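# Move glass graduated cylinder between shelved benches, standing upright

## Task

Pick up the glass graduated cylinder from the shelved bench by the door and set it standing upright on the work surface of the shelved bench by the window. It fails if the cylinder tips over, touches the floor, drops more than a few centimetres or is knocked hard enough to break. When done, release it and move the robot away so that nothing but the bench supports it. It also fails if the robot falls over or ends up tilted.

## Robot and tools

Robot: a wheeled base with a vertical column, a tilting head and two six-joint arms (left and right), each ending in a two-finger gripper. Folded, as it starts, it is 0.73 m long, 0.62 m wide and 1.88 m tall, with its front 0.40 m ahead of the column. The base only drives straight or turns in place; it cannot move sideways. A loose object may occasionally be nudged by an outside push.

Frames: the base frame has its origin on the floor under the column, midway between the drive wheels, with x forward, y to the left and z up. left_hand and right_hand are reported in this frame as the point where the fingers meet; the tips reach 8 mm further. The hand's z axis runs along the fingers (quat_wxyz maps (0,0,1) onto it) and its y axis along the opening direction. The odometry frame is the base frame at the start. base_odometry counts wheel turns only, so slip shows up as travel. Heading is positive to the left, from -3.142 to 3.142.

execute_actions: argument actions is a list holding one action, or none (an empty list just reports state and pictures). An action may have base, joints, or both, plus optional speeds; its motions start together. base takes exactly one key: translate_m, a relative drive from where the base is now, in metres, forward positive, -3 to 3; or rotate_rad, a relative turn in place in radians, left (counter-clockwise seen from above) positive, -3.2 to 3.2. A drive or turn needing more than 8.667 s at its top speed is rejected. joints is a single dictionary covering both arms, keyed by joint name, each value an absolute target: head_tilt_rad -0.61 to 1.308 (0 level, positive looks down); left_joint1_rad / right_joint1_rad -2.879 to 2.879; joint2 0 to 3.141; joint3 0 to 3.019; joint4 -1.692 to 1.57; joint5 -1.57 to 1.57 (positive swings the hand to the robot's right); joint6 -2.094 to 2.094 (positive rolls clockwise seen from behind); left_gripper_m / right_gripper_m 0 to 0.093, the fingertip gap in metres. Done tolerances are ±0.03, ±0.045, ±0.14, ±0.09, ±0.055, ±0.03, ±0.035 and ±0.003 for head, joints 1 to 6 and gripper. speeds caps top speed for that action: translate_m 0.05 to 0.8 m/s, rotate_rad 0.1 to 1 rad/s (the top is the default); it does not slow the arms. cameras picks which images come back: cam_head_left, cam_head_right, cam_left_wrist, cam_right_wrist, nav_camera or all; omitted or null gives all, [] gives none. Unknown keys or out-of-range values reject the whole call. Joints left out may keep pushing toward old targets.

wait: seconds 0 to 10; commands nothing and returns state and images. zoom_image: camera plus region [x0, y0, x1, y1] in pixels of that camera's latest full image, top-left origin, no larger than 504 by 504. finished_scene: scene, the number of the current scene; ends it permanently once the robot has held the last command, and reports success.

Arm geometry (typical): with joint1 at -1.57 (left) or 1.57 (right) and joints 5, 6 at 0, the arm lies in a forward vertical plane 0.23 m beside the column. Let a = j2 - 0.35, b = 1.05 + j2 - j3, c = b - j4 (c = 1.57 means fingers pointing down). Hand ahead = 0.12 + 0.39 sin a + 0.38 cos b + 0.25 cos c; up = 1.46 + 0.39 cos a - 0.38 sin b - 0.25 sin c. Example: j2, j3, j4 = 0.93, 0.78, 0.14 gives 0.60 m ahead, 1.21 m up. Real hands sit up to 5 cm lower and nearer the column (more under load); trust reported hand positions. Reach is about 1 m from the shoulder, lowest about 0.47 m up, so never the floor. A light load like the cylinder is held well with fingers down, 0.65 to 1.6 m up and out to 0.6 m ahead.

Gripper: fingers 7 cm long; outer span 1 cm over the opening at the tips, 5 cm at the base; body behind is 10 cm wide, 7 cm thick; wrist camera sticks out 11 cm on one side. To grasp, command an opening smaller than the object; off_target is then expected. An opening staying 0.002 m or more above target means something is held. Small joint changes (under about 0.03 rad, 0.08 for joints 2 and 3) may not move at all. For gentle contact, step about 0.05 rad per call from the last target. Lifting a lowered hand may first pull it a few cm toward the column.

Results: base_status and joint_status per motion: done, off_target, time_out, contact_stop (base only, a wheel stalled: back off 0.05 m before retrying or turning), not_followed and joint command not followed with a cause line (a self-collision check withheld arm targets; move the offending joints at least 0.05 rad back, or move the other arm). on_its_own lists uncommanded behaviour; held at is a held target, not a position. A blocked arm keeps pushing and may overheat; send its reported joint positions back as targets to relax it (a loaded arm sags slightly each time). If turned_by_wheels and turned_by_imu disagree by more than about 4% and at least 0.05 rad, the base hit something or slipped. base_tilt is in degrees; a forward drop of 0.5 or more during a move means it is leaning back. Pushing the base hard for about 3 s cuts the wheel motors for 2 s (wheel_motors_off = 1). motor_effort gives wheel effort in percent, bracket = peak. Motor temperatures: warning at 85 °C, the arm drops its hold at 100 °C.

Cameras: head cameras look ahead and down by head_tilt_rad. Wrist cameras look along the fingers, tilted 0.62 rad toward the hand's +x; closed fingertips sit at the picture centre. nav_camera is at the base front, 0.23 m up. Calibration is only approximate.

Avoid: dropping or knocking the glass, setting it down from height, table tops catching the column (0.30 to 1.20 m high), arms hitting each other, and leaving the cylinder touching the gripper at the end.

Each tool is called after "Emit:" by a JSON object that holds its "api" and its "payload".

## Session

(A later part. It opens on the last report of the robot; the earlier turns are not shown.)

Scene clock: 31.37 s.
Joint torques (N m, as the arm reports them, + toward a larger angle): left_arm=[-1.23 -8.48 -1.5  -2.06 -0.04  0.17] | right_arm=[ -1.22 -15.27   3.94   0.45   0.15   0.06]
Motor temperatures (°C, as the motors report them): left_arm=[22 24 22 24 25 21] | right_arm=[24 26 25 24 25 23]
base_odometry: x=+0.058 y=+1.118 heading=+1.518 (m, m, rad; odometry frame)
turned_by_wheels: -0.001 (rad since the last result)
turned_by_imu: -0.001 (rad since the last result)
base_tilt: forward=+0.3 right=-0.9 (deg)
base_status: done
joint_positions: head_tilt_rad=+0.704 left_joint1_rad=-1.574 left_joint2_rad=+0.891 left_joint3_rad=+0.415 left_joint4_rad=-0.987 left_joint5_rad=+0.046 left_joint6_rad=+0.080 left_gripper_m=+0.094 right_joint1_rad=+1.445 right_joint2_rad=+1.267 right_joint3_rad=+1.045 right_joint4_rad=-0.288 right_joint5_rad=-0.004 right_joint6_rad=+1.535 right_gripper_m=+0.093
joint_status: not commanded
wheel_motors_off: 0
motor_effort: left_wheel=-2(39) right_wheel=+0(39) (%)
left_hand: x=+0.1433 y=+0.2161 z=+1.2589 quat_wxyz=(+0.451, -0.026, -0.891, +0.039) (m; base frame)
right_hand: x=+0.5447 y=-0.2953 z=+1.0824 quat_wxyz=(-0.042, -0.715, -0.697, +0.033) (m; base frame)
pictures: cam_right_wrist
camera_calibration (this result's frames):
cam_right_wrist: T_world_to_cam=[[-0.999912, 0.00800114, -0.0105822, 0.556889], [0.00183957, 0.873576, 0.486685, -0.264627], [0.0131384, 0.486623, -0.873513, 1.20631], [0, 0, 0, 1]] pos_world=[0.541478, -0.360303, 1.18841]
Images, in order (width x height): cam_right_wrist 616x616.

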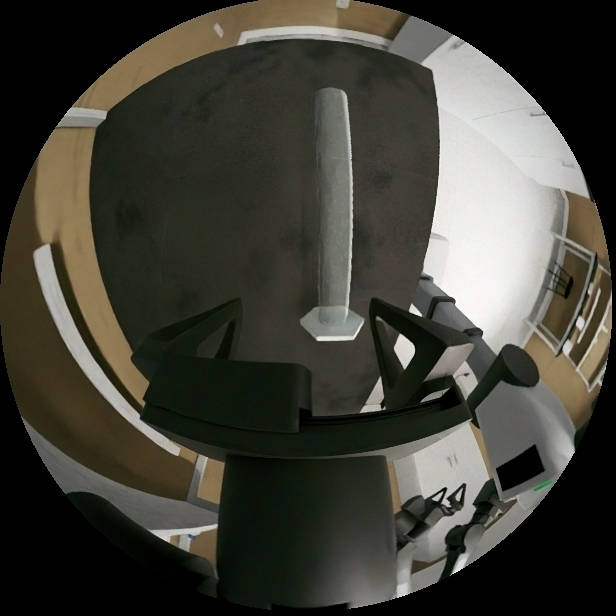

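Still about 3 cm toward the robot.

Emit:
{"api": "execute_actions", "payload": {"actions": [{"base":{"translate_m":-0.03}}], "cameras": []}}

Emit:
{"api": "execute_actions", "payload": {"actions": [{"joints":{"right_joint2_rad":1.63,"right_joint3_rad":1.255,"right_joint4_rad":-0.14}}], "cameras": []}}

Emit:
{"api": "execute_actions", "payload": {"actions": [{"joints":{"right_gripper_m":0}}], "cameras": ["cam_right_wrist","cam_head_right"]}}

Scene clock: 32.80 s.
Joint torques (N m, as the arm reports them, + toward a larger angle): left_arm=[-1.31 -8.16 -1.12 -1.73 -0.11  0.15] | right_arm=[ -1.38 -15.2    4.04   0.45   0.14   0.06]
Motor temperatures (°C, as the motors report them): left_arm=[22 24 22 24 25 21] | right_arm=[24 26 25 24 25 23]
base_odometry: x=+0.057 y=+1.088 heading=+1.517 (m, m, rad; odometry frame)
turned_by_wheels: -0.001 (rad since the last result)
turned_by_imu: -0.001 (rad since the last result)
base_tilt: forward=+0.3 right=-0.9 (deg)
base_status: done
joint_positions: head_tilt_rad=+0.704 left_joint1_rad=-1.574 left_joint2_rad=+0.890 left_joint3_rad=+0.414 left_joint4_rad=-0.987 left_joint5_rad=+0.046 left_joint6_rad=+0.080 left_gripper_m=+0.094 right_joint1_rad=+1.445 right_joint2_rad=+1.269 right_joint3_rad=+1.043 right_joint4_rad=-0.288 right_joint5_rad=-0.004 right_joint6_rad=+1.535 right_gripper_m=+0.093
joint_status: not commanded
wheel_motors_off: 0
motor_effort: left_wheel=-2(43) right_wheel=+1(42) (%)
left_hand: x=+0.1430 y=+0.2161 z=+1.2590 quat_wxyz=(+0.451, -0.026, -0.891, +0.039) (m; base frame)
right_hand: x=+0.5429 y=-0.2953 z=+1.0812 quat_wxyz=(-0.040, -0.715, -0.697, +0.035) (m; base frame)
pictures: none
No camera images: the call's "cameras" was empty. Leave "cameras" out to get every camera's image.

Scene clock: 33.93 s.
Joint torques (N m, as the arm reports them, + toward a larger angle): left_arm=[-1.76 -7.82 -1.27 -1.8  -0.07  0.17] | right_arm=[ -1.88 -12.32   1.67   0.69   0.08   0.04]
Motor temperatures (°C, as the motors report them): left_arm=[22 24 22 24 25 21] | right_arm=[24 26 25 24 25 23]
base_odometry: x=+0.057 y=+1.088 heading=+1.517 (m, m, rad; odometry frame)
turned_by_wheels: +0.000 (rad since the last result)
turned_by_imu: +0.000 (rad since the last result)
base_tilt: forward=+0.3 right=-0.8 (deg)
base_status: not commanded
joint_positions: head_tilt_rad=+0.704 left_joint1_rad=-1.574 left_joint2_rad=+0.890 left_joint3_rad=+0.415 left_joint4_rad=-0.987 left_joint5_rad=+0.046 left_joint6_rad=+0.080 left_gripper_m=+0.094 right_joint1_rad=+1.444 right_joint2_rad=+1.557 right_joint3_rad=+1.273 right_joint4_rad=-0.142 right_joint5_rad=-0.002 right_joint6_rad=+1.536 right_gripper_m=+0.093
joint_status: all done
wheel_motors_off: 0
motor_effort: left_wheel=-3(5) right_wheel=+1(6) (%)
left_hand: x=+0.1432 y=+0.2161 z=+1.2589 quat_wxyz=(+0.451, -0.026, -0.891, +0.039) (m; base frame)
right_hand: x=+0.5956 y=-0.3103 z=+0.9804 quat_wxyz=(-0.073, -0.713, -0.697, +0.006) (m; base frame)
pictures: none
No camera images: the call's "cameras" was empty. Leave "cameras" out to get every camera's image.

Scene clock: 34.67 s.
Joint torques (N m, as the arm reports them, + toward a larger angle): left_arm=[-2.26 -7.66 -1.31 -1.81 -0.12  0.11] | right_arm=[ -1.96 -16.49   2.14   0.56   0.07   0.04]
Motor temperatures (°C, as the motors report them): left_arm=[22 24 22 24 25 21] | right_arm=[24 26 25 24 25 23]
base_odometry: x=+0.057 y=+1.088 heading=+1.517 (m, m, rad; odometry frame)
turned_by_wheels: +0.000 (rad since the last result)
turned_by_imu: +0.000 (rad since the last result)
base_tilt: forward=+0.3 right=-0.9 (deg)
base_status: not commanded
joint_positions: head_tilt_rad=+0.704 left_joint1_rad=-1.574 left_joint2_rad=+0.890 left_joint3_rad=+0.415 left_joint4_rad=-0.987 left_joint5_rad=+0.046 left_joint6_rad=+0.080 left_gripper_m=+0.094 right_joint1_rad=+1.444 right_joint2_rad=+1.619 right_joint3_rad=+1.257 right_joint4_rad=-0.142 right_joint5_rad=-0.002 right_joint6_rad=+1.536 right_gripper_m=+0.001
joint_status: all done
wheel_motors_off: 0
motor_effort: left_wheel=-2(2) right_wheel=+1(1) (%)
left_hand: x=+0.1432 y=+0.2161 z=+1.2589 quat_wxyz=(+0.451, -0.026, -0.891, +0.039) (m; base frame)
right_hand: x=+0.5554 y=-0.3110 z=+0.9511 quat_wxyz=(-0.045, -0.716, -0.696, +0.032) (m; base frame)
pictures: cam_head_right, cam_right_wrist
camera_calibration (this result's frames):
cam_head_right: T_world_to_cam=[[0.0551155, -0.997671, -0.0401977, 0.00530922], [-0.689523, -0.00891267, -0.724209, 1.15332], [0.722164, 0.0676324, -0.688408, 0.940447], [0, 0, 0, 1]] pos_world=[0.115794, -0.0480286, 1.48287]
cam_right_wrist: T_world_to_cam=[[-0.999814, 0.00900368, -0.0170841, 0.572795], [-0.000398725, 0.874848, 0.484398, -0.18326], [0.0193074, 0.484314, -0.874681, 1.09613], [0, 0, 0, 1]] pos_world=[0.551451, -0.375703, 1.05732]
Images, in order (width x height): cam_head_right 504x504, cam_right_wrist 616x616.

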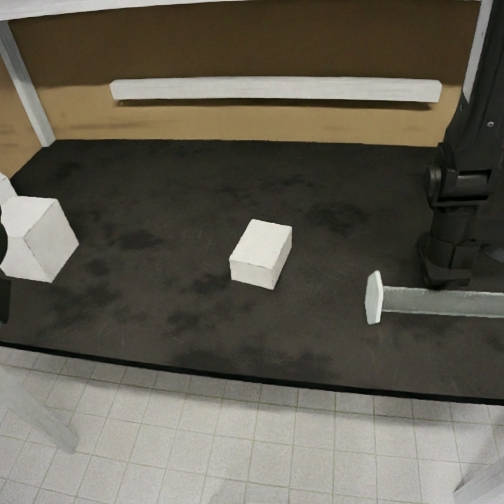

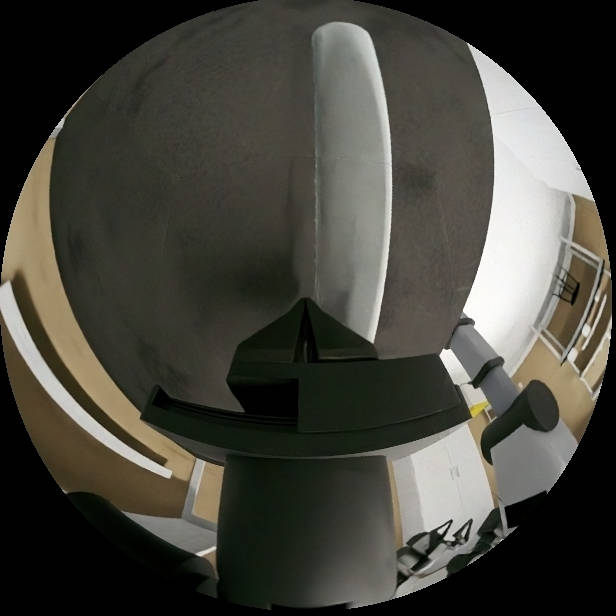

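Emit:
{"api": "execute_actions", "payload": {"actions": [{"joints":{"right_joint2_rad":1.44,"right_joint3_rad":1.14,"right_joint4_rad":-0.22},"base":{"translate_m":0.02}}], "cameras": []}}

Emit:
{"api": "execute_actions", "payload": {"actions": [{"joints":{"right_gripper_m":0.093},"base":{"translate_m":-0.055}}], "cameras": ["cam_right_wrist"]}}

Scene clock: 36.23 s.
Joint torques (N m, as the arm reports them, + toward a larger angle): left_arm=[-1.96 -8.43 -1.55 -2.14 -0.12  0.06] | right_arm=[ -1.55 -16.13   2.96   0.36   0.08   0.04]
Motor temperatures (°C, as the motors report them): left_arm=[22 24 22 24 25 21] | right_arm=[24 26 25 24 25 23]
base_odometry: x=+0.058 y=+1.109 heading=+1.518 (m, m, rad; odometry frame)
turned_by_wheels: +0.000 (rad since the last result)
turned_by_imu: +0.001 (rad since the last result)
base_tilt: forward=+0.3 right=-0.9 (deg)
base_status: done
joint_positions: head_tilt_rad=+0.704 left_joint1_rad=-1.574 left_joint2_rad=+0.890 left_joint3_rad=+0.417 left_joint4_rad=-0.987 left_joint5_rad=+0.046 left_joint6_rad=+0.080 left_gripper_m=+0.094 right_joint1_rad=+1.444 right_joint2_rad=+1.428 right_joint3_rad=+1.140 right_joint4_rad=-0.215 right_joint5_rad=-0.002 right_joint6_rad=+1.536 right_gripper_m=+0.001
joint_status: all done
wheel_motors_off: 0
motor_effort: left_wheel=+2(40) right_wheel=-1(33) (%)
left_hand: x=+0.1444 y=+0.2161 z=+1.2585 quat_wxyz=(+0.450, -0.027, -0.892, +0.039) (m; base frame)
right_hand: x=+0.5558 y=-0.3030 z=+1.0241 quat_wxyz=(-0.045, -0.716, -0.696, +0.031) (m; base frame)
pictures: none
No camera images: the call's "cameras" was empty. Leave "cameras" out to get every camera's image.

Scene clock: 37.43 s.
Joint torques (N m, as the arm reports them, + toward a larger angle): left_arm=[-1.39 -7.75 -1.27 -2.01 -0.13  0.11] | right_arm=[ -1.55 -16.28   3.23   0.34   0.08   0.04]
Motor temperatures (°C, as the motors report them): left_arm=[22 24 22 24 25 21] | right_arm=[24 26 25 24 25 23]
base_odometry: x=+0.055 y=+1.054 heading=+1.516 (m, m, rad; odometry frame)
turned_by_wheels: -0.001 (rad since the last result)
turned_by_imu: -0.002 (rad since the last result)
base_tilt: forward=+0.3 right=-0.9 (deg)
base_status: done
joint_positions: head_tilt_rad=+0.704 left_joint1_rad=-1.574 left_joint2_rad=+0.890 left_joint3_rad=+0.414 left_joint4_rad=-0.987 left_joint5_rad=+0.046 left_joint6_rad=+0.080 left_gripper_m=+0.094 right_joint1_rad=+1.444 right_joint2_rad=+1.430 right_joint3_rad=+1.137 right_joint4_rad=-0.215 right_joint5_rad=-0.002 right_joint6_rad=+1.536 right_gripper_m=+0.093
joint_status: all done
wheel_motors_off: 0
motor_effort: left_wheel=-2(44) right_wheel=+2(44) (%)
left_hand: x=+0.1427 y=+0.2161 z=+1.2591 quat_wxyz=(+0.451, -0.026, -0.891, +0.039) (m; base frame)
right_hand: x=+0.5526 y=-0.3029 z=+1.0229 quat_wxyz=(-0.043, -0.716, -0.696, +0.033) (m; base frame)
pictures: cam_right_wrist
camera_calibration (this result's frames):
cam_right_wrist: T_world_to_cam=[[-0.999872, 0.00946603, -0.0129196, 0.567001], [0.0020192, 0.874719, 0.484626, -0.226735], [0.0158885, 0.484538, -0.874626, 1.15698], [0, 0, 0, 1]] pos_world=[0.549003, -0.367639, 1.12913]
Images, in order (width x height): cam_right_wrist 616x616.

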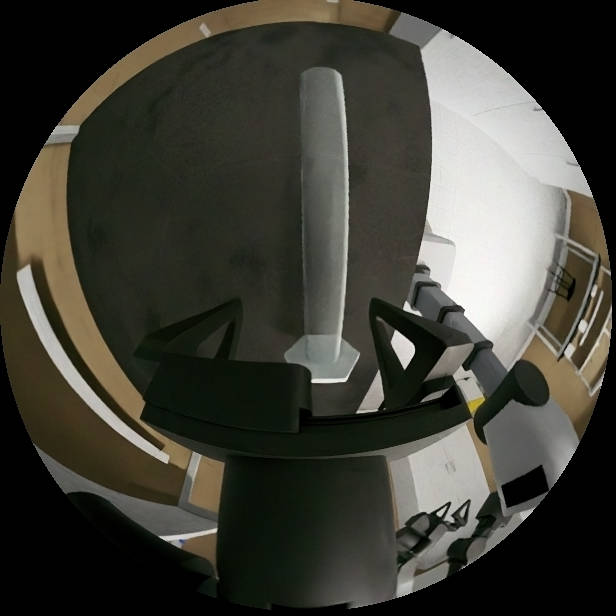

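Descend with joint 2 leading.

Emit:
{"api": "execute_actions", "payload": {"actions": [{"joints":{"right_joint2_rad":1.54,"right_joint3_rad":1.17,"right_joint4_rad":-0.17}}], "cameras": []}}

Emit:
{"api": "execute_actions", "payload": {"actions": [{"joints":{"right_joint2_rad":1.63,"right_joint3_rad":1.225,"right_joint4_rad":-0.12}}], "cameras": ["cam_right_wrist"]}}

Scene clock: 38.83 s.
Joint torques (N m, as the arm reports them, + toward a larger angle): left_arm=[-2.48 -9.09 -1.35 -1.85 -0.12  0.15] | right_arm=[ -1.92 -17.02   2.47   0.71   0.08   0.05]
Motor temperatures (°C, as the motors report them): left_arm=[22 24 22 24 25 21] | right_arm=[24 26 25 24 25 23]
base_odometry: x=+0.055 y=+1.054 heading=+1.516 (m, m, rad; odometry frame)
turned_by_wheels: +0.000 (rad since the last result)
turned_by_imu: +0.000 (rad since the last result)
base_tilt: forward=+0.3 right=-0.9 (deg)
base_status: not commanded
joint_positions: head_tilt_rad=+0.704 left_joint1_rad=-1.574 left_joint2_rad=+0.890 left_joint3_rad=+0.414 left_joint4_rad=-0.987 left_joint5_rad=+0.046 left_joint6_rad=+0.080 left_gripper_m=+0.094 right_joint1_rad=+1.444 right_joint2_rad=+1.542 right_joint3_rad=+1.167 right_joint4_rad=-0.177 right_joint5_rad=-0.002 right_joint6_rad=+1.536 right_gripper_m=+0.093
joint_status: all done
wheel_motors_off: 0
motor_effort: left_wheel=-3(4) right_wheel=+3(3) (%)
left_hand: x=+0.1427 y=+0.2161 z=+1.2591 quat_wxyz=(+0.451, -0.026, -0.891, +0.039) (m; base frame)
right_hand: x=+0.5287 y=-0.3063 z=+0.9780 quat_wxyz=(-0.027, -0.717, -0.695, +0.048) (m; base frame)
pictures: none
No camera images: the call's "cameras" was empty. Leave "cameras" out to get every camera's image.

Scene clock: 39.60 s.
Joint torques (N m, as the arm reports them, + toward a larger angle): left_arm=[-1.75 -8.64 -1.29 -2.06 -0.14  0.13] | right_arm=[ -2.01 -16.58   1.98   0.79   0.08   0.04]
Motor temperatures (°C, as the motors report them): left_arm=[22 24 22 24 25 21] | right_arm=[24 26 25 24 25 23]
base_odometry: x=+0.055 y=+1.054 heading=+1.516 (m, m, rad; odometry frame)
turned_by_wheels: +0.000 (rad since the last result)
turned_by_imu: +0.000 (rad since the last result)
base_tilt: forward=+0.3 right=-0.9 (deg)
base_status: not commanded
joint_positions: head_tilt_rad=+0.704 left_joint1_rad=-1.574 left_joint2_rad=+0.890 left_joint3_rad=+0.414 left_joint4_rad=-0.987 left_joint5_rad=+0.046 left_joint6_rad=+0.080 left_gripper_m=+0.094 right_joint1_rad=+1.444 right_joint2_rad=+1.621 right_joint3_rad=+1.225 right_joint4_rad=-0.127 right_joint5_rad=-0.002 right_joint6_rad=+1.536 right_gripper_m=+0.093
joint_status: all done
wheel_motors_off: 0
motor_effort: left_wheel=-4(4) right_wheel=+2(3) (%)
left_hand: x=+0.1427 y=+0.2161 z=+1.2591 quat_wxyz=(+0.451, -0.026, -0.891, +0.039) (m; base frame)
right_hand: x=+0.5382 y=-0.3102 z=+0.9485 quat_wxyz=(-0.038, -0.716, -0.696, +0.038) (m; base frame)
pictures: cam_right_wrist
camera_calibration (this result's frames):
cam_right_wrist: T_world_to_cam=[[-0.999937, 0.0110965, 0.00184759, 0.538223], [0.0105986, 0.874254, 0.485354, -0.18969], [0.00377047, 0.485342, -0.874316, 1.10208], [0, 0, 0, 1]] pos_world=[0.536044, -0.375019, 1.05463]
Images, in order (width x height): cam_right_wrist 616x616.

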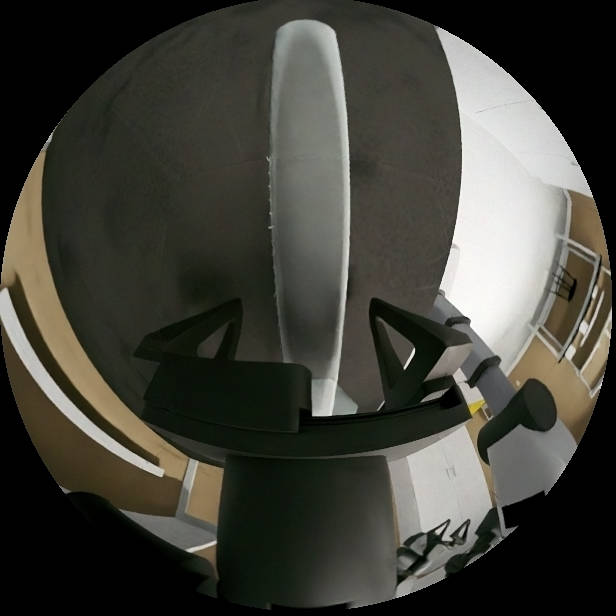

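Emit:
{"api": "execute_actions", "payload": {"actions": [{"joints":{"right_gripper_m":0}}], "cameras": []}}

Emit:
{"api": "execute_actions", "payload": {"actions": [{"joints":{"right_joint2_rad":1.28,"right_joint3_rad":1.05,"right_joint4_rad":-0.29}}], "cameras": []}}

Emit:
{"api": "execute_actions", "payload": {"actions": [{"base":{"translate_m":-0.6},"joints":{"right_joint1_rad":1.57,"right_joint2_rad":1.35,"right_joint3_rad":1.0,"right_joint4_rad":1.4,"right_joint6_rad":0,"head_tilt_rad":0.3}}], "cameras": ["cam_head_right"]}}

Emit:
{"api": "execute_actions", "payload": {"actions": [{"base":{"rotate_rad":3.14},"speeds":{"rotate_rad":0.6}}], "cameras": ["cam_head_right","cam_head_left"]}}

Scene clock: 41.43 s.
Joint torques (N m, as the arm reports them, + toward a larger angle): left_arm=[-1.66 -8.4  -1.29 -1.99 -0.17  0.13] | right_arm=[ -1.95 -16.45   2.03   0.77   0.07   0.02]
Motor temperatures (°C, as the motors report them): left_arm=[22 24 22 24 25 21] | right_arm=[24 26 25 24 25 23]
base_odometry: x=+0.055 y=+1.054 heading=+1.516 (m, m, rad; odometry frame)
turned_by_wheels: +0.000 (rad since the last result)
turned_by_imu: +0.000 (rad since the last result)
base_tilt: forward=+0.3 right=-0.9 (deg)
base_status: not commanded
joint_positions: head_tilt_rad=+0.704 left_joint1_rad=-1.574 left_joint2_rad=+0.890 left_joint3_rad=+0.414 left_joint4_rad=-0.987 left_joint5_rad=+0.046 left_joint6_rad=+0.080 left_gripper_m=+0.094 right_joint1_rad=+1.444 right_joint2_rad=+1.621 right_joint3_rad=+1.225 right_joint4_rad=-0.126 right_joint5_rad=-0.002 right_joint6_rad=+1.538 right_gripper_m=+0.042
joint_status: right_gripper_m off_target (ended at +0.042, target +0.000)
wheel_motors_off: 0
motor_effort: left_wheel=-3(4) right_wheel=+3(3) (%)
left_hand: x=+0.1427 y=+0.2161 z=+1.2591 quat_wxyz=(+0.451, -0.026, -0.891, +0.039) (m; base frame)
right_hand: x=+0.5380 y=-0.3102 z=+0.9484 quat_wxyz=(-0.038, -0.717, -0.695, +0.038) (m; base frame)
pictures: none
No camera images: the call's "cameras" was empty. Leave "cameras" out to get every camera's image.

Scene clock: 42.73 s.
Joint torques (N m, as the arm reports them, + toward a larger angle): left_arm=[-1.31 -7.46 -1.19 -1.81 -0.11  0.13] | right_arm=[ -1.26 -15.73   3.44   0.65   0.07   0.03]
Motor temperatures (°C, as the motors report them): left_arm=[22 24 22 24 25 21] | right_arm=[24 26 25 24 25 23]
base_odometry: x=+0.055 y=+1.054 heading=+1.516 (m, m, rad; odometry frame)
turned_by_wheels: +0.000 (rad since the last result)
turned_by_imu: +0.000 (rad since the last result)
base_tilt: forward=+0.3 right=-0.9 (deg)
base_status: not commanded
joint_positions: head_tilt_rad=+0.704 left_joint1_rad=-1.574 left_joint2_rad=+0.890 left_joint3_rad=+0.414 left_joint4_rad=-0.987 left_joint5_rad=+0.046 left_joint6_rad=+0.080 left_gripper_m=+0.094 right_joint1_rad=+1.444 right_joint2_rad=+1.274 right_joint3_rad=+1.050 right_joint4_rad=-0.293 right_joint5_rad=-0.002 right_joint6_rad=+1.538 right_gripper_m=+0.042
joint_status: all done
wheel_motors_off: 0
motor_effort: left_wheel=-4(4) right_wheel=+3(4) (%)
left_hand: x=+0.1427 y=+0.2161 z=+1.2591 quat_wxyz=(+0.451, -0.026, -0.891, +0.039) (m; base frame)
right_hand: x=+0.5442 y=-0.2961 z=+1.0802 quat_wxyz=(-0.040, -0.717, -0.695, +0.036) (m; base frame)
pictures: none
No camera images: the call's "cameras" was empty. Leave "cameras" out to get every camera's image.

Scene clock: 45.40 s.
Joint torques (N m, as the arm reports them, + toward a larger angle): left_arm=[-1.43 -8.   -0.81 -1.91 -0.08  0.15] | right_arm=[ -0.81 -19.21   4.49   3.21  -0.12  -0.06]
Motor temperatures (°C, as the motors report them): left_arm=[22 24 22 24 25 21] | right_arm=[24 26 25 24 25 23]
base_odometry: x=+0.022 y=+0.454 heading=+1.518 (m, m, rad; odometry frame)
turned_by_wheels: +0.002 (rad since the last result)
turned_by_imu: +0.000 (rad since the last result)
base_tilt: forward=+0.3 right=-0.9 (deg)
base_status: done
joint_positions: head_tilt_rad=+0.319 left_joint1_rad=-1.574 left_joint2_rad=+0.890 left_joint3_rad=+0.412 left_joint4_rad=-0.987 left_joint5_rad=+0.046 left_joint6_rad=+0.080 left_gripper_m=+0.094 right_joint1_rad=+1.577 right_joint2_rad=+1.369 right_joint3_rad=+0.990 right_joint4_rad=+1.368 right_joint5_rad=+0.000 right_joint6_rad=+0.006 right_gripper_m=+0.042
joint_status: all done
wheel_motors_off: 0
motor_effort: left_wheel=+3(68) right_wheel=-2(53) (%)
left_hand: x=+0.1422 y=+0.2161 z=+1.2594 quat_wxyz=(+0.452, -0.026, -0.891, +0.039) (m; base frame)
right_hand: x=+0.7530 y=-0.2222 z=+1.2642 quat_wxyz=(-0.686, -0.003, -0.727, -0.005) (m; base frame)
pictures: cam_head_right
camera_calibration (this result's frames):
cam_head_right: T_world_to_cam=[[0.0661783, -0.997671, -0.0165533, -0.0316563], [-0.367027, -0.00891267, -0.930167, 1.45438], [0.927853, 0.0676324, -0.366762, 0.434828], [0, 0, 0, 1]] pos_world=[0.132434, -0.0480286, 1.51177]
Images, in order (width x height): cam_head_right 504x504.

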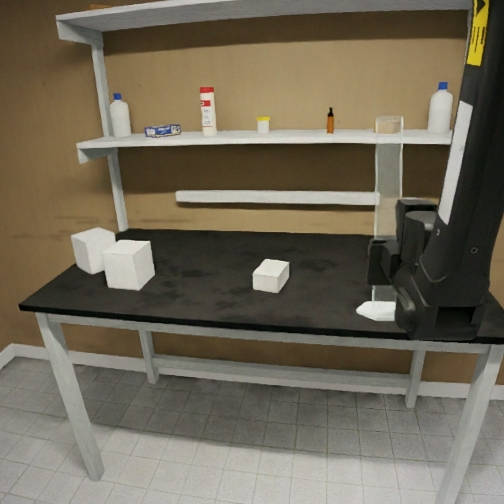

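Scene clock: 51.53 s.
Joint torques (N m, as the arm reports them, + toward a larger angle): left_arm=[-1.37 -7.05 -0.88 -1.79 -0.11  0.1 ] | right_arm=[ -0.41 -19.16   4.46   3.19  -0.12  -0.06]
Motor temperatures (°C, as the motors report them): left_arm=[22 24 22 24 25 21] | right_arm=[24 26 25 24 25 23]
base_odometry: x=+0.022 y=+0.454 heading=-1.626 (m, m, rad; odometry frame)
turned_by_wheels: +3.140 (rad since the last result)
turned_by_imu: +3.140 (rad since the last result)
base_tilt: forward=+0.3 right=-0.9 (deg)
base_status: done
joint_positions: head_tilt_rad=+0.319 left_joint1_rad=-1.574 left_joint2_rad=+0.890 left_joint3_rad=+0.412 left_joint4_rad=-0.987 left_joint5_rad=+0.046 left_joint6_rad=+0.080 left_gripper_m=+0.094 right_joint1_rad=+1.572 right_joint2_rad=+1.369 right_joint3_rad=+0.990 right_joint4_rad=+1.368 right_joint5_rad=+0.000 right_joint6_rad=+0.006 right_gripper_m=+0.042
joint_status: not commanded
wheel_motors_off: 0
motor_effort: left_wheel=-1(47) right_wheel=+1(43) (%)
left_hand: x=+0.1422 y=+0.2161 z=+1.2594 quat_wxyz=(+0.452, -0.026, -0.891, +0.039) (m; base frame)
right_hand: x=+0.7530 y=-0.2249 z=+1.2642 quat_wxyz=(-0.686, -0.002, -0.727, -0.003) (m; base frame)
pictures: cam_head_left, cam_head_right
camera_calibration (this result's frames):
cam_head_left: T_world_to_cam=[[0.0878471, -0.995686, -0.0298689, 0.0937475], [-0.362555, -0.00403036, -0.931954, 1.45932], [0.927813, 0.0926985, -0.361345, 0.432916], [0, 0, 0, 1]] pos_world=[0.119184, 0.059094, 1.51925]
cam_head_right: T_world_to_cam=[[0.0661783, -0.997671, -0.0165533, -0.0316563], [-0.367027, -0.00891267, -0.930168, 1.45438], [0.927853, 0.0676324, -0.366762, 0.434828], [0, 0, 0, 1]] pos_world=[0.132434, -0.0480286, 1.51177]
Images, in order (width x height): cam_head_left 504x504, cam_head_right 504x504.

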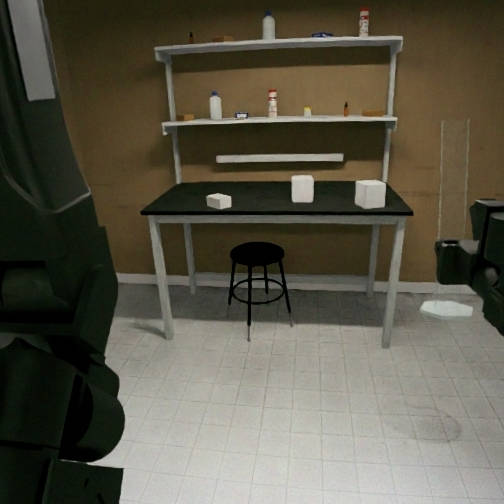

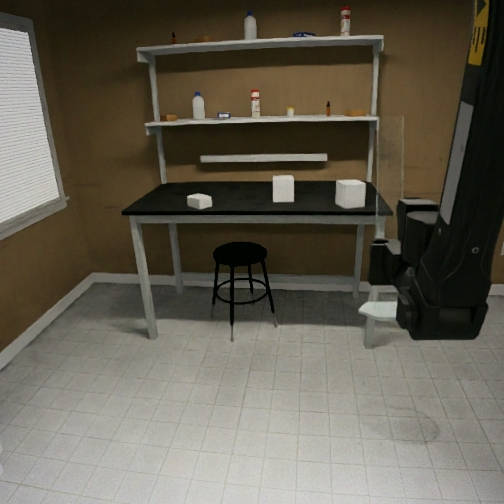

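Emit:
{"api": "execute_actions", "payload": {"actions": [{"base":{"translate_m":1.55},"joints":{"head_tilt_rad":0.6}}], "cameras": ["cam_head_right"]}}

Scene clock: 55.97 s.
Joint torques (N m, as the arm reports them, + toward a larger angle): left_arm=[-2.05 -7.6  -1.38 -1.62 -0.09  0.08] | right_arm=[ -0.45 -19.15   4.47   3.21  -0.12  -0.06]
Motor temperatures (°C, as the motors report them): left_arm=[22 24 22 24 25 21] | right_arm=[24 26 25 24 25 23]
base_odometry: x=-0.062 y=-1.093 heading=-1.625 (m, m, rad; odometry frame)
turned_by_wheels: +0.001 (rad since the last result)
turned_by_imu: +0.006 (rad since the last result)
base_tilt: forward=+0.3 right=-0.9 (deg)
base_status: done
joint_positions: head_tilt_rad=+0.604 left_joint1_rad=-1.574 left_joint2_rad=+0.890 left_joint3_rad=+0.416 left_joint4_rad=-0.987 left_joint5_rad=+0.046 left_joint6_rad=+0.080 left_gripper_m=+0.094 right_joint1_rad=+1.572 right_joint2_rad=+1.369 right_joint3_rad=+0.990 right_joint4_rad=+1.368 right_joint5_rad=+0.000 right_joint6_rad=+0.006 right_gripper_m=+0.042
joint_status: all done
wheel_motors_off: 0
motor_effort: left_wheel=+2(70) right_wheel=-1(47) (%)
left_hand: x=+0.1442 y=+0.2161 z=+1.2587 quat_wxyz=(+0.450, -0.027, -0.892, +0.039) (m; base frame)
right_hand: x=+0.7529 y=-0.2249 z=+1.2641 quat_wxyz=(-0.686, -0.002, -0.728, -0.003) (m; base frame)
pictures: cam_head_right
camera_calibration (this result's frames):
cam_head_right: T_world_to_cam=[[0.0588547, -0.997671, -0.034492, -0.00366443], [-0.613745, -0.00891267, -0.789454, 1.25001], [0.787307, 0.0676324, -0.61284, 0.820815], [0, 0, 0, 1]] pos_world=[0.121171, -0.0480286, 1.48973]
Images, in order (width x height): cam_head_right 504x504.

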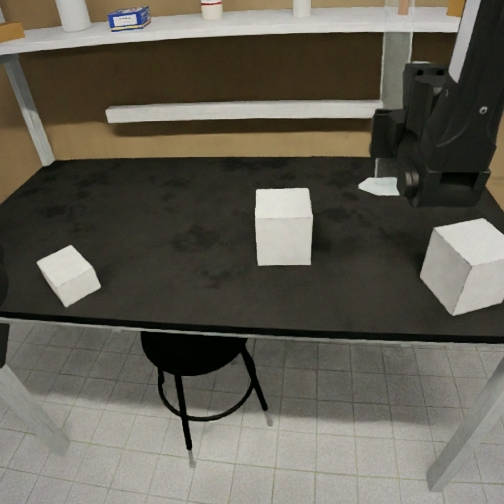

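Emit:
{"api": "execute_actions", "payload": {"actions": [{"joints":{"right_joint2_rad":1.885,"right_joint3_rad":1.535,"right_joint4_rad":1.43}}], "cameras": ["cam_head_right"]}}

Scene clock: 57.87 s.
Joint torques (N m, as the arm reports them, + toward a larger angle): left_arm=[-1.54 -8.04 -1.26 -1.69 -0.11  0.19] | right_arm=[ -0.42 -22.96   5.49   3.03  -0.12  -0.06]
Motor temperatures (°C, as the motors report them): left_arm=[22 24 22 24 25 21] | right_arm=[24 26 25 24 25 23]
base_odometry: x=-0.062 y=-1.093 heading=-1.625 (m, m, rad; odometry frame)
turned_by_wheels: +0.000 (rad since the last result)
turned_by_imu: +0.000 (rad since the last result)
base_tilt: forward=+0.3 right=-0.9 (deg)
base_status: not commanded
joint_positions: head_tilt_rad=+0.604 left_joint1_rad=-1.574 left_joint2_rad=+0.890 left_joint3_rad=+0.416 left_joint4_rad=-0.987 left_joint5_rad=+0.046 left_joint6_rad=+0.080 left_gripper_m=+0.094 right_joint1_rad=+1.572 right_joint2_rad=+1.920 right_joint3_rad=+1.511 right_joint4_rad=+1.403 right_joint5_rad=+0.000 right_joint6_rad=+0.006 right_gripper_m=+0.042
joint_status: all done
wheel_motors_off: 0
motor_effort: left_wheel=+1(2) right_wheel=-2(2) (%)
left_hand: x=+0.1442 y=+0.2161 z=+1.2587 quat_wxyz=(+0.450, -0.027, -0.892, +0.039) (m; base frame)
right_hand: x=+0.7978 y=-0.2247 z=+1.0621 quat_wxyz=(-0.688, -0.002, -0.726, -0.003) (m; base frame)
pictures: cam_head_right
camera_calibration (this result's frames):
cam_head_right: T_world_to_cam=[[0.0588547, -0.997671, -0.034492, -0.00366445], [-0.613745, -0.00891267, -0.789454, 1.25001], [0.787308, 0.0676324, -0.61284, 0.820815], [0, 0, 0, 1]] pos_world=[0.121171, -0.0480286, 1.48973]
Images, in order (width x height): cam_head_right 504x504.

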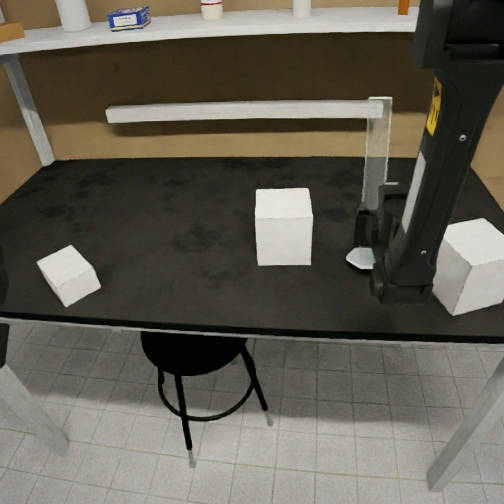

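Close to the surface; small step down.

Emit:
{"api": "execute_actions", "payload": {"actions": [{"joints":{"right_joint2_rad":1.95,"right_joint3_rad":1.6,"right_joint4_rad":1.46}}], "cameras": ["cam_head_right"]}}

Scene clock: 58.77 s.
Joint torques (N m, as the arm reports them, + toward a larger angle): left_arm=[-2.31 -8.14 -1.28 -1.94 -0.08  0.14] | right_arm=[ -0.5  -19.86   5.5    3.26  -0.12  -0.06]
Motor temperatures (°C, as the motors report them): left_arm=[22 24 22 24 25 21] | right_arm=[24 27 25 24 25 23]
base_odometry: x=-0.062 y=-1.093 heading=-1.625 (m, m, rad; odometry frame)
turned_by_wheels: +0.000 (rad since the last result)
turned_by_imu: +0.000 (rad since the last result)
base_tilt: forward=+0.3 right=-0.9 (deg)
base_status: not commanded
joint_positions: head_tilt_rad=+0.604 left_joint1_rad=-1.574 left_joint2_rad=+0.890 left_joint3_rad=+0.416 left_joint4_rad=-0.987 left_joint5_rad=+0.046 left_joint6_rad=+0.080 left_gripper_m=+0.094 right_joint1_rad=+1.572 right_joint2_rad=+1.943 right_joint3_rad=+1.580 right_joint4_rad=+1.426 right_joint5_rad=+0.000 right_joint6_rad=+0.006 right_gripper_m=+0.042
joint_status: all done
wheel_motors_off: 0
motor_effort: left_wheel=+2(2) right_wheel=-2(2) (%)
left_hand: x=+0.1442 y=+0.2161 z=+1.2587 quat_wxyz=(+0.450, -0.027, -0.892, +0.039) (m; base frame)
right_hand: x=+0.8154 y=-0.2247 z=+1.0724 quat_wxyz=(-0.712, -0.002, -0.702, -0.003) (m; base frame)
pictures: cam_head_right
camera_calibration (this result's frames):
cam_head_right: T_world_to_cam=[[0.0588547, -0.997671, -0.034492, -0.00366445], [-0.613745, -0.00891267, -0.789454, 1.25001], [0.787308, 0.0676324, -0.61284, 0.820815], [0, 0, 0, 1]] pos_world=[0.121171, -0.0480286, 1.48973]
Images, in order (width x height): cam_head_right 504x504.

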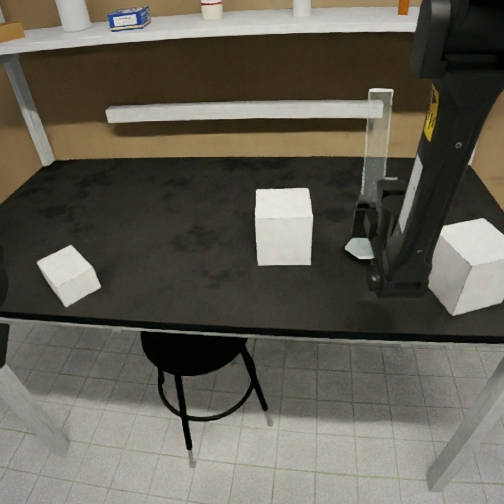

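Emit:
{"api": "execute_actions", "payload": {"actions": [{"joints":{"right_joint2_rad":2.03,"right_joint3_rad":1.66,"right_joint4_rad":1.47}}], "cameras": ["cam_head_right"]}}

Scene clock: 59.73 s.
Joint torques (N m, as the arm reports them, + toward a larger angle): left_arm=[-1.4  -8.15 -1.56 -1.92 -0.12  0.16] | right_arm=[ -0.47 -19.93   4.78   2.64  -0.14  -0.07]
Motor temperatures (°C, as the motors report them): left_arm=[22 24 22 24 25 21] | right_arm=[24 27 25 24 25 23]
base_odometry: x=-0.062 y=-1.093 heading=-1.625 (m, m, rad; odometry frame)
turned_by_wheels: +0.000 (rad since the last result)
turned_by_imu: +0.000 (rad since the last result)
base_tilt: forward=+0.3 right=-0.8 (deg)
base_status: not commanded
joint_positions: head_tilt_rad=+0.604 left_joint1_rad=-1.574 left_joint2_rad=+0.890 left_joint3_rad=+0.416 left_joint4_rad=-0.987 left_joint5_rad=+0.046 left_joint6_rad=+0.080 left_gripper_m=+0.094 right_joint1_rad=+1.572 right_joint2_rad=+2.029 right_joint3_rad=+1.646 right_joint4_rad=+1.453 right_joint5_rad=+0.000 right_joint6_rad=+0.006 right_gripper_m=+0.042
joint_status: all done
wheel_motors_off: 0
motor_effort: left_wheel=+2(2) right_wheel=-2(2) (%)
left_hand: x=+0.1442 y=+0.2161 z=+1.2587 quat_wxyz=(+0.450, -0.027, -0.892, +0.039) (m; base frame)
right_hand: x=+0.8055 y=-0.2248 z=+1.0401 quat_wxyz=(-0.715, -0.002, -0.699, -0.003) (m; base frame)
pictures: cam_head_right
camera_calibration (this result's frames):
cam_head_right: T_world_to_cam=[[0.0588547, -0.997671, -0.034492, -0.00366445], [-0.613745, -0.00891267, -0.789454, 1.25001], [0.787308, 0.0676324, -0.61284, 0.820815], [0, 0, 0, 1]] pos_world=[0.121171, -0.0480286, 1.48973]
Images, in order (width x height): cam_head_right 504x504.

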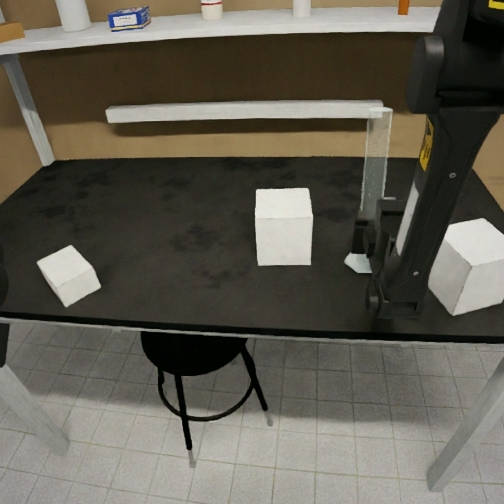

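Joint 4 torque dropped: contact. Release and back away.

Emit:
{"api": "execute_actions", "payload": {"actions": [{"joints":{"right_gripper_m":0.093}}], "cameras": []}}

Emit:
{"api": "execute_actions", "payload": {"actions": [{"base":{"translate_m":-0.4},"speeds":{"translate_m":0.3}}], "cameras": ["cam_head_right"]}}

Scene clock: 60.77 s.
Joint torques (N m, as the arm reports them, + toward a larger angle): left_arm=[-1.14 -7.86 -1.48 -1.86 -0.17  0.18] | right_arm=[ -0.47 -20.11   4.83   2.63  -0.14  -0.06]
Motor temperatures (°C, as the motors report them): left_arm=[22 24 22 24 25 21] | right_arm=[24 27 25 24 25 23]
base_odometry: x=-0.062 y=-1.093 heading=-1.625 (m, m, rad; odometry frame)
turned_by_wheels: +0.000 (rad since the last result)
turned_by_imu: +0.000 (rad since the last result)
base_tilt: forward=+0.3 right=-0.9 (deg)
base_status: not commanded
joint_positions: head_tilt_rad=+0.604 left_joint1_rad=-1.574 left_joint2_rad=+0.890 left_joint3_rad=+0.416 left_joint4_rad=-0.987 left_joint5_rad=+0.046 left_joint6_rad=+0.080 left_gripper_m=+0.094 right_joint1_rad=+1.572 right_joint2_rad=+2.029 right_joint3_rad=+1.646 right_joint4_rad=+1.453 right_joint5_rad=+0.000 right_joint6_rad=+0.006 right_gripper_m=+0.093
joint_status: all done
wheel_motors_off: 0
motor_effort: left_wheel=+2(2) right_wheel=-1(2) (%)
left_hand: x=+0.1442 y=+0.2161 z=+1.2587 quat_wxyz=(+0.450, -0.027, -0.892, +0.039) (m; base frame)
right_hand: x=+0.8055 y=-0.2248 z=+1.0401 quat_wxyz=(-0.715, -0.002, -0.699, -0.003) (m; base frame)
pictures: none
No camera images: the call's "cameras" was empty. Leave "cameras" out to get every camera's image.

Scene clock: 63.43 s.
Joint torques (N m, as the arm reports them, + toward a larger angle): left_arm=[-2.11 -7.57 -1.31 -1.91 -0.12  0.09] | right_arm=[ -0.39 -19.99   4.5    2.62  -0.14  -0.06]
Motor temperatures (°C, as the motors report them): left_arm=[22 24 22 24 25 21] | right_arm=[24 27 25 24 25 23]
base_odometry: x=-0.040 y=-0.694 heading=-1.624 (m, m, rad; odometry frame)
turned_by_wheels: +0.001 (rad since the last result)
turned_by_imu: +0.000 (rad since the last result)
base_tilt: forward=+0.3 right=-0.8 (deg)
base_status: done
joint_positions: head_tilt_rad=+0.604 left_joint1_rad=-1.574 left_joint2_rad=+0.890 left_joint3_rad=+0.415 left_joint4_rad=-0.987 left_joint5_rad=+0.046 left_joint6_rad=+0.080 left_gripper_m=+0.094 right_joint1_rad=+1.572 right_joint2_rad=+2.029 right_joint3_rad=+1.649 right_joint4_rad=+1.453 right_joint5_rad=+0.000 right_joint6_rad=+0.006 right_gripper_m=+0.093
joint_status: not commanded
wheel_motors_off: 0
motor_effort: left_wheel=+0(46) right_wheel=-1(33) (%)
left_hand: x=+0.1436 y=+0.2161 z=+1.2589 quat_wxyz=(+0.451, -0.027, -0.891, +0.039) (m; base frame)
right_hand: x=+0.8068 y=-0.2248 z=+1.0411 quat_wxyz=(-0.716, -0.002, -0.698, -0.003) (m; base frame)
pictures: cam_head_right
camera_calibration (this result's frames):
cam_head_right: T_world_to_cam=[[0.0588484, -0.997671, -0.0345028, -0.00364752], [-0.61389, -0.00891267, -0.789342, 1.24985], [0.787195, 0.0676324, -0.612984, 0.821043], [0, 0, 0, 1]] pos_world=[0.121162, -0.0480286, 1.48972]
Images, in order (width x height): cam_head_right 504x504.

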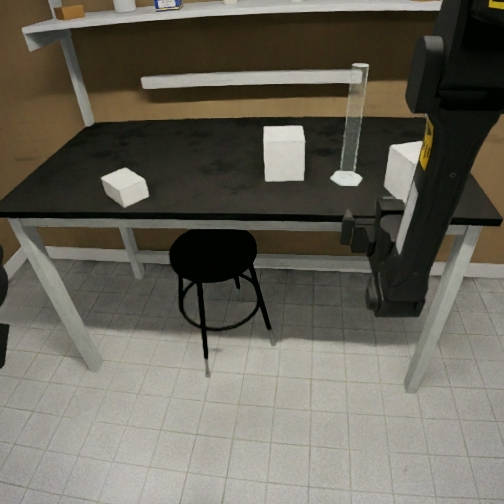

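Emit:
{"api": "finished_scene", "payload": {"scene": 1}}

The scene is finished: the task was done.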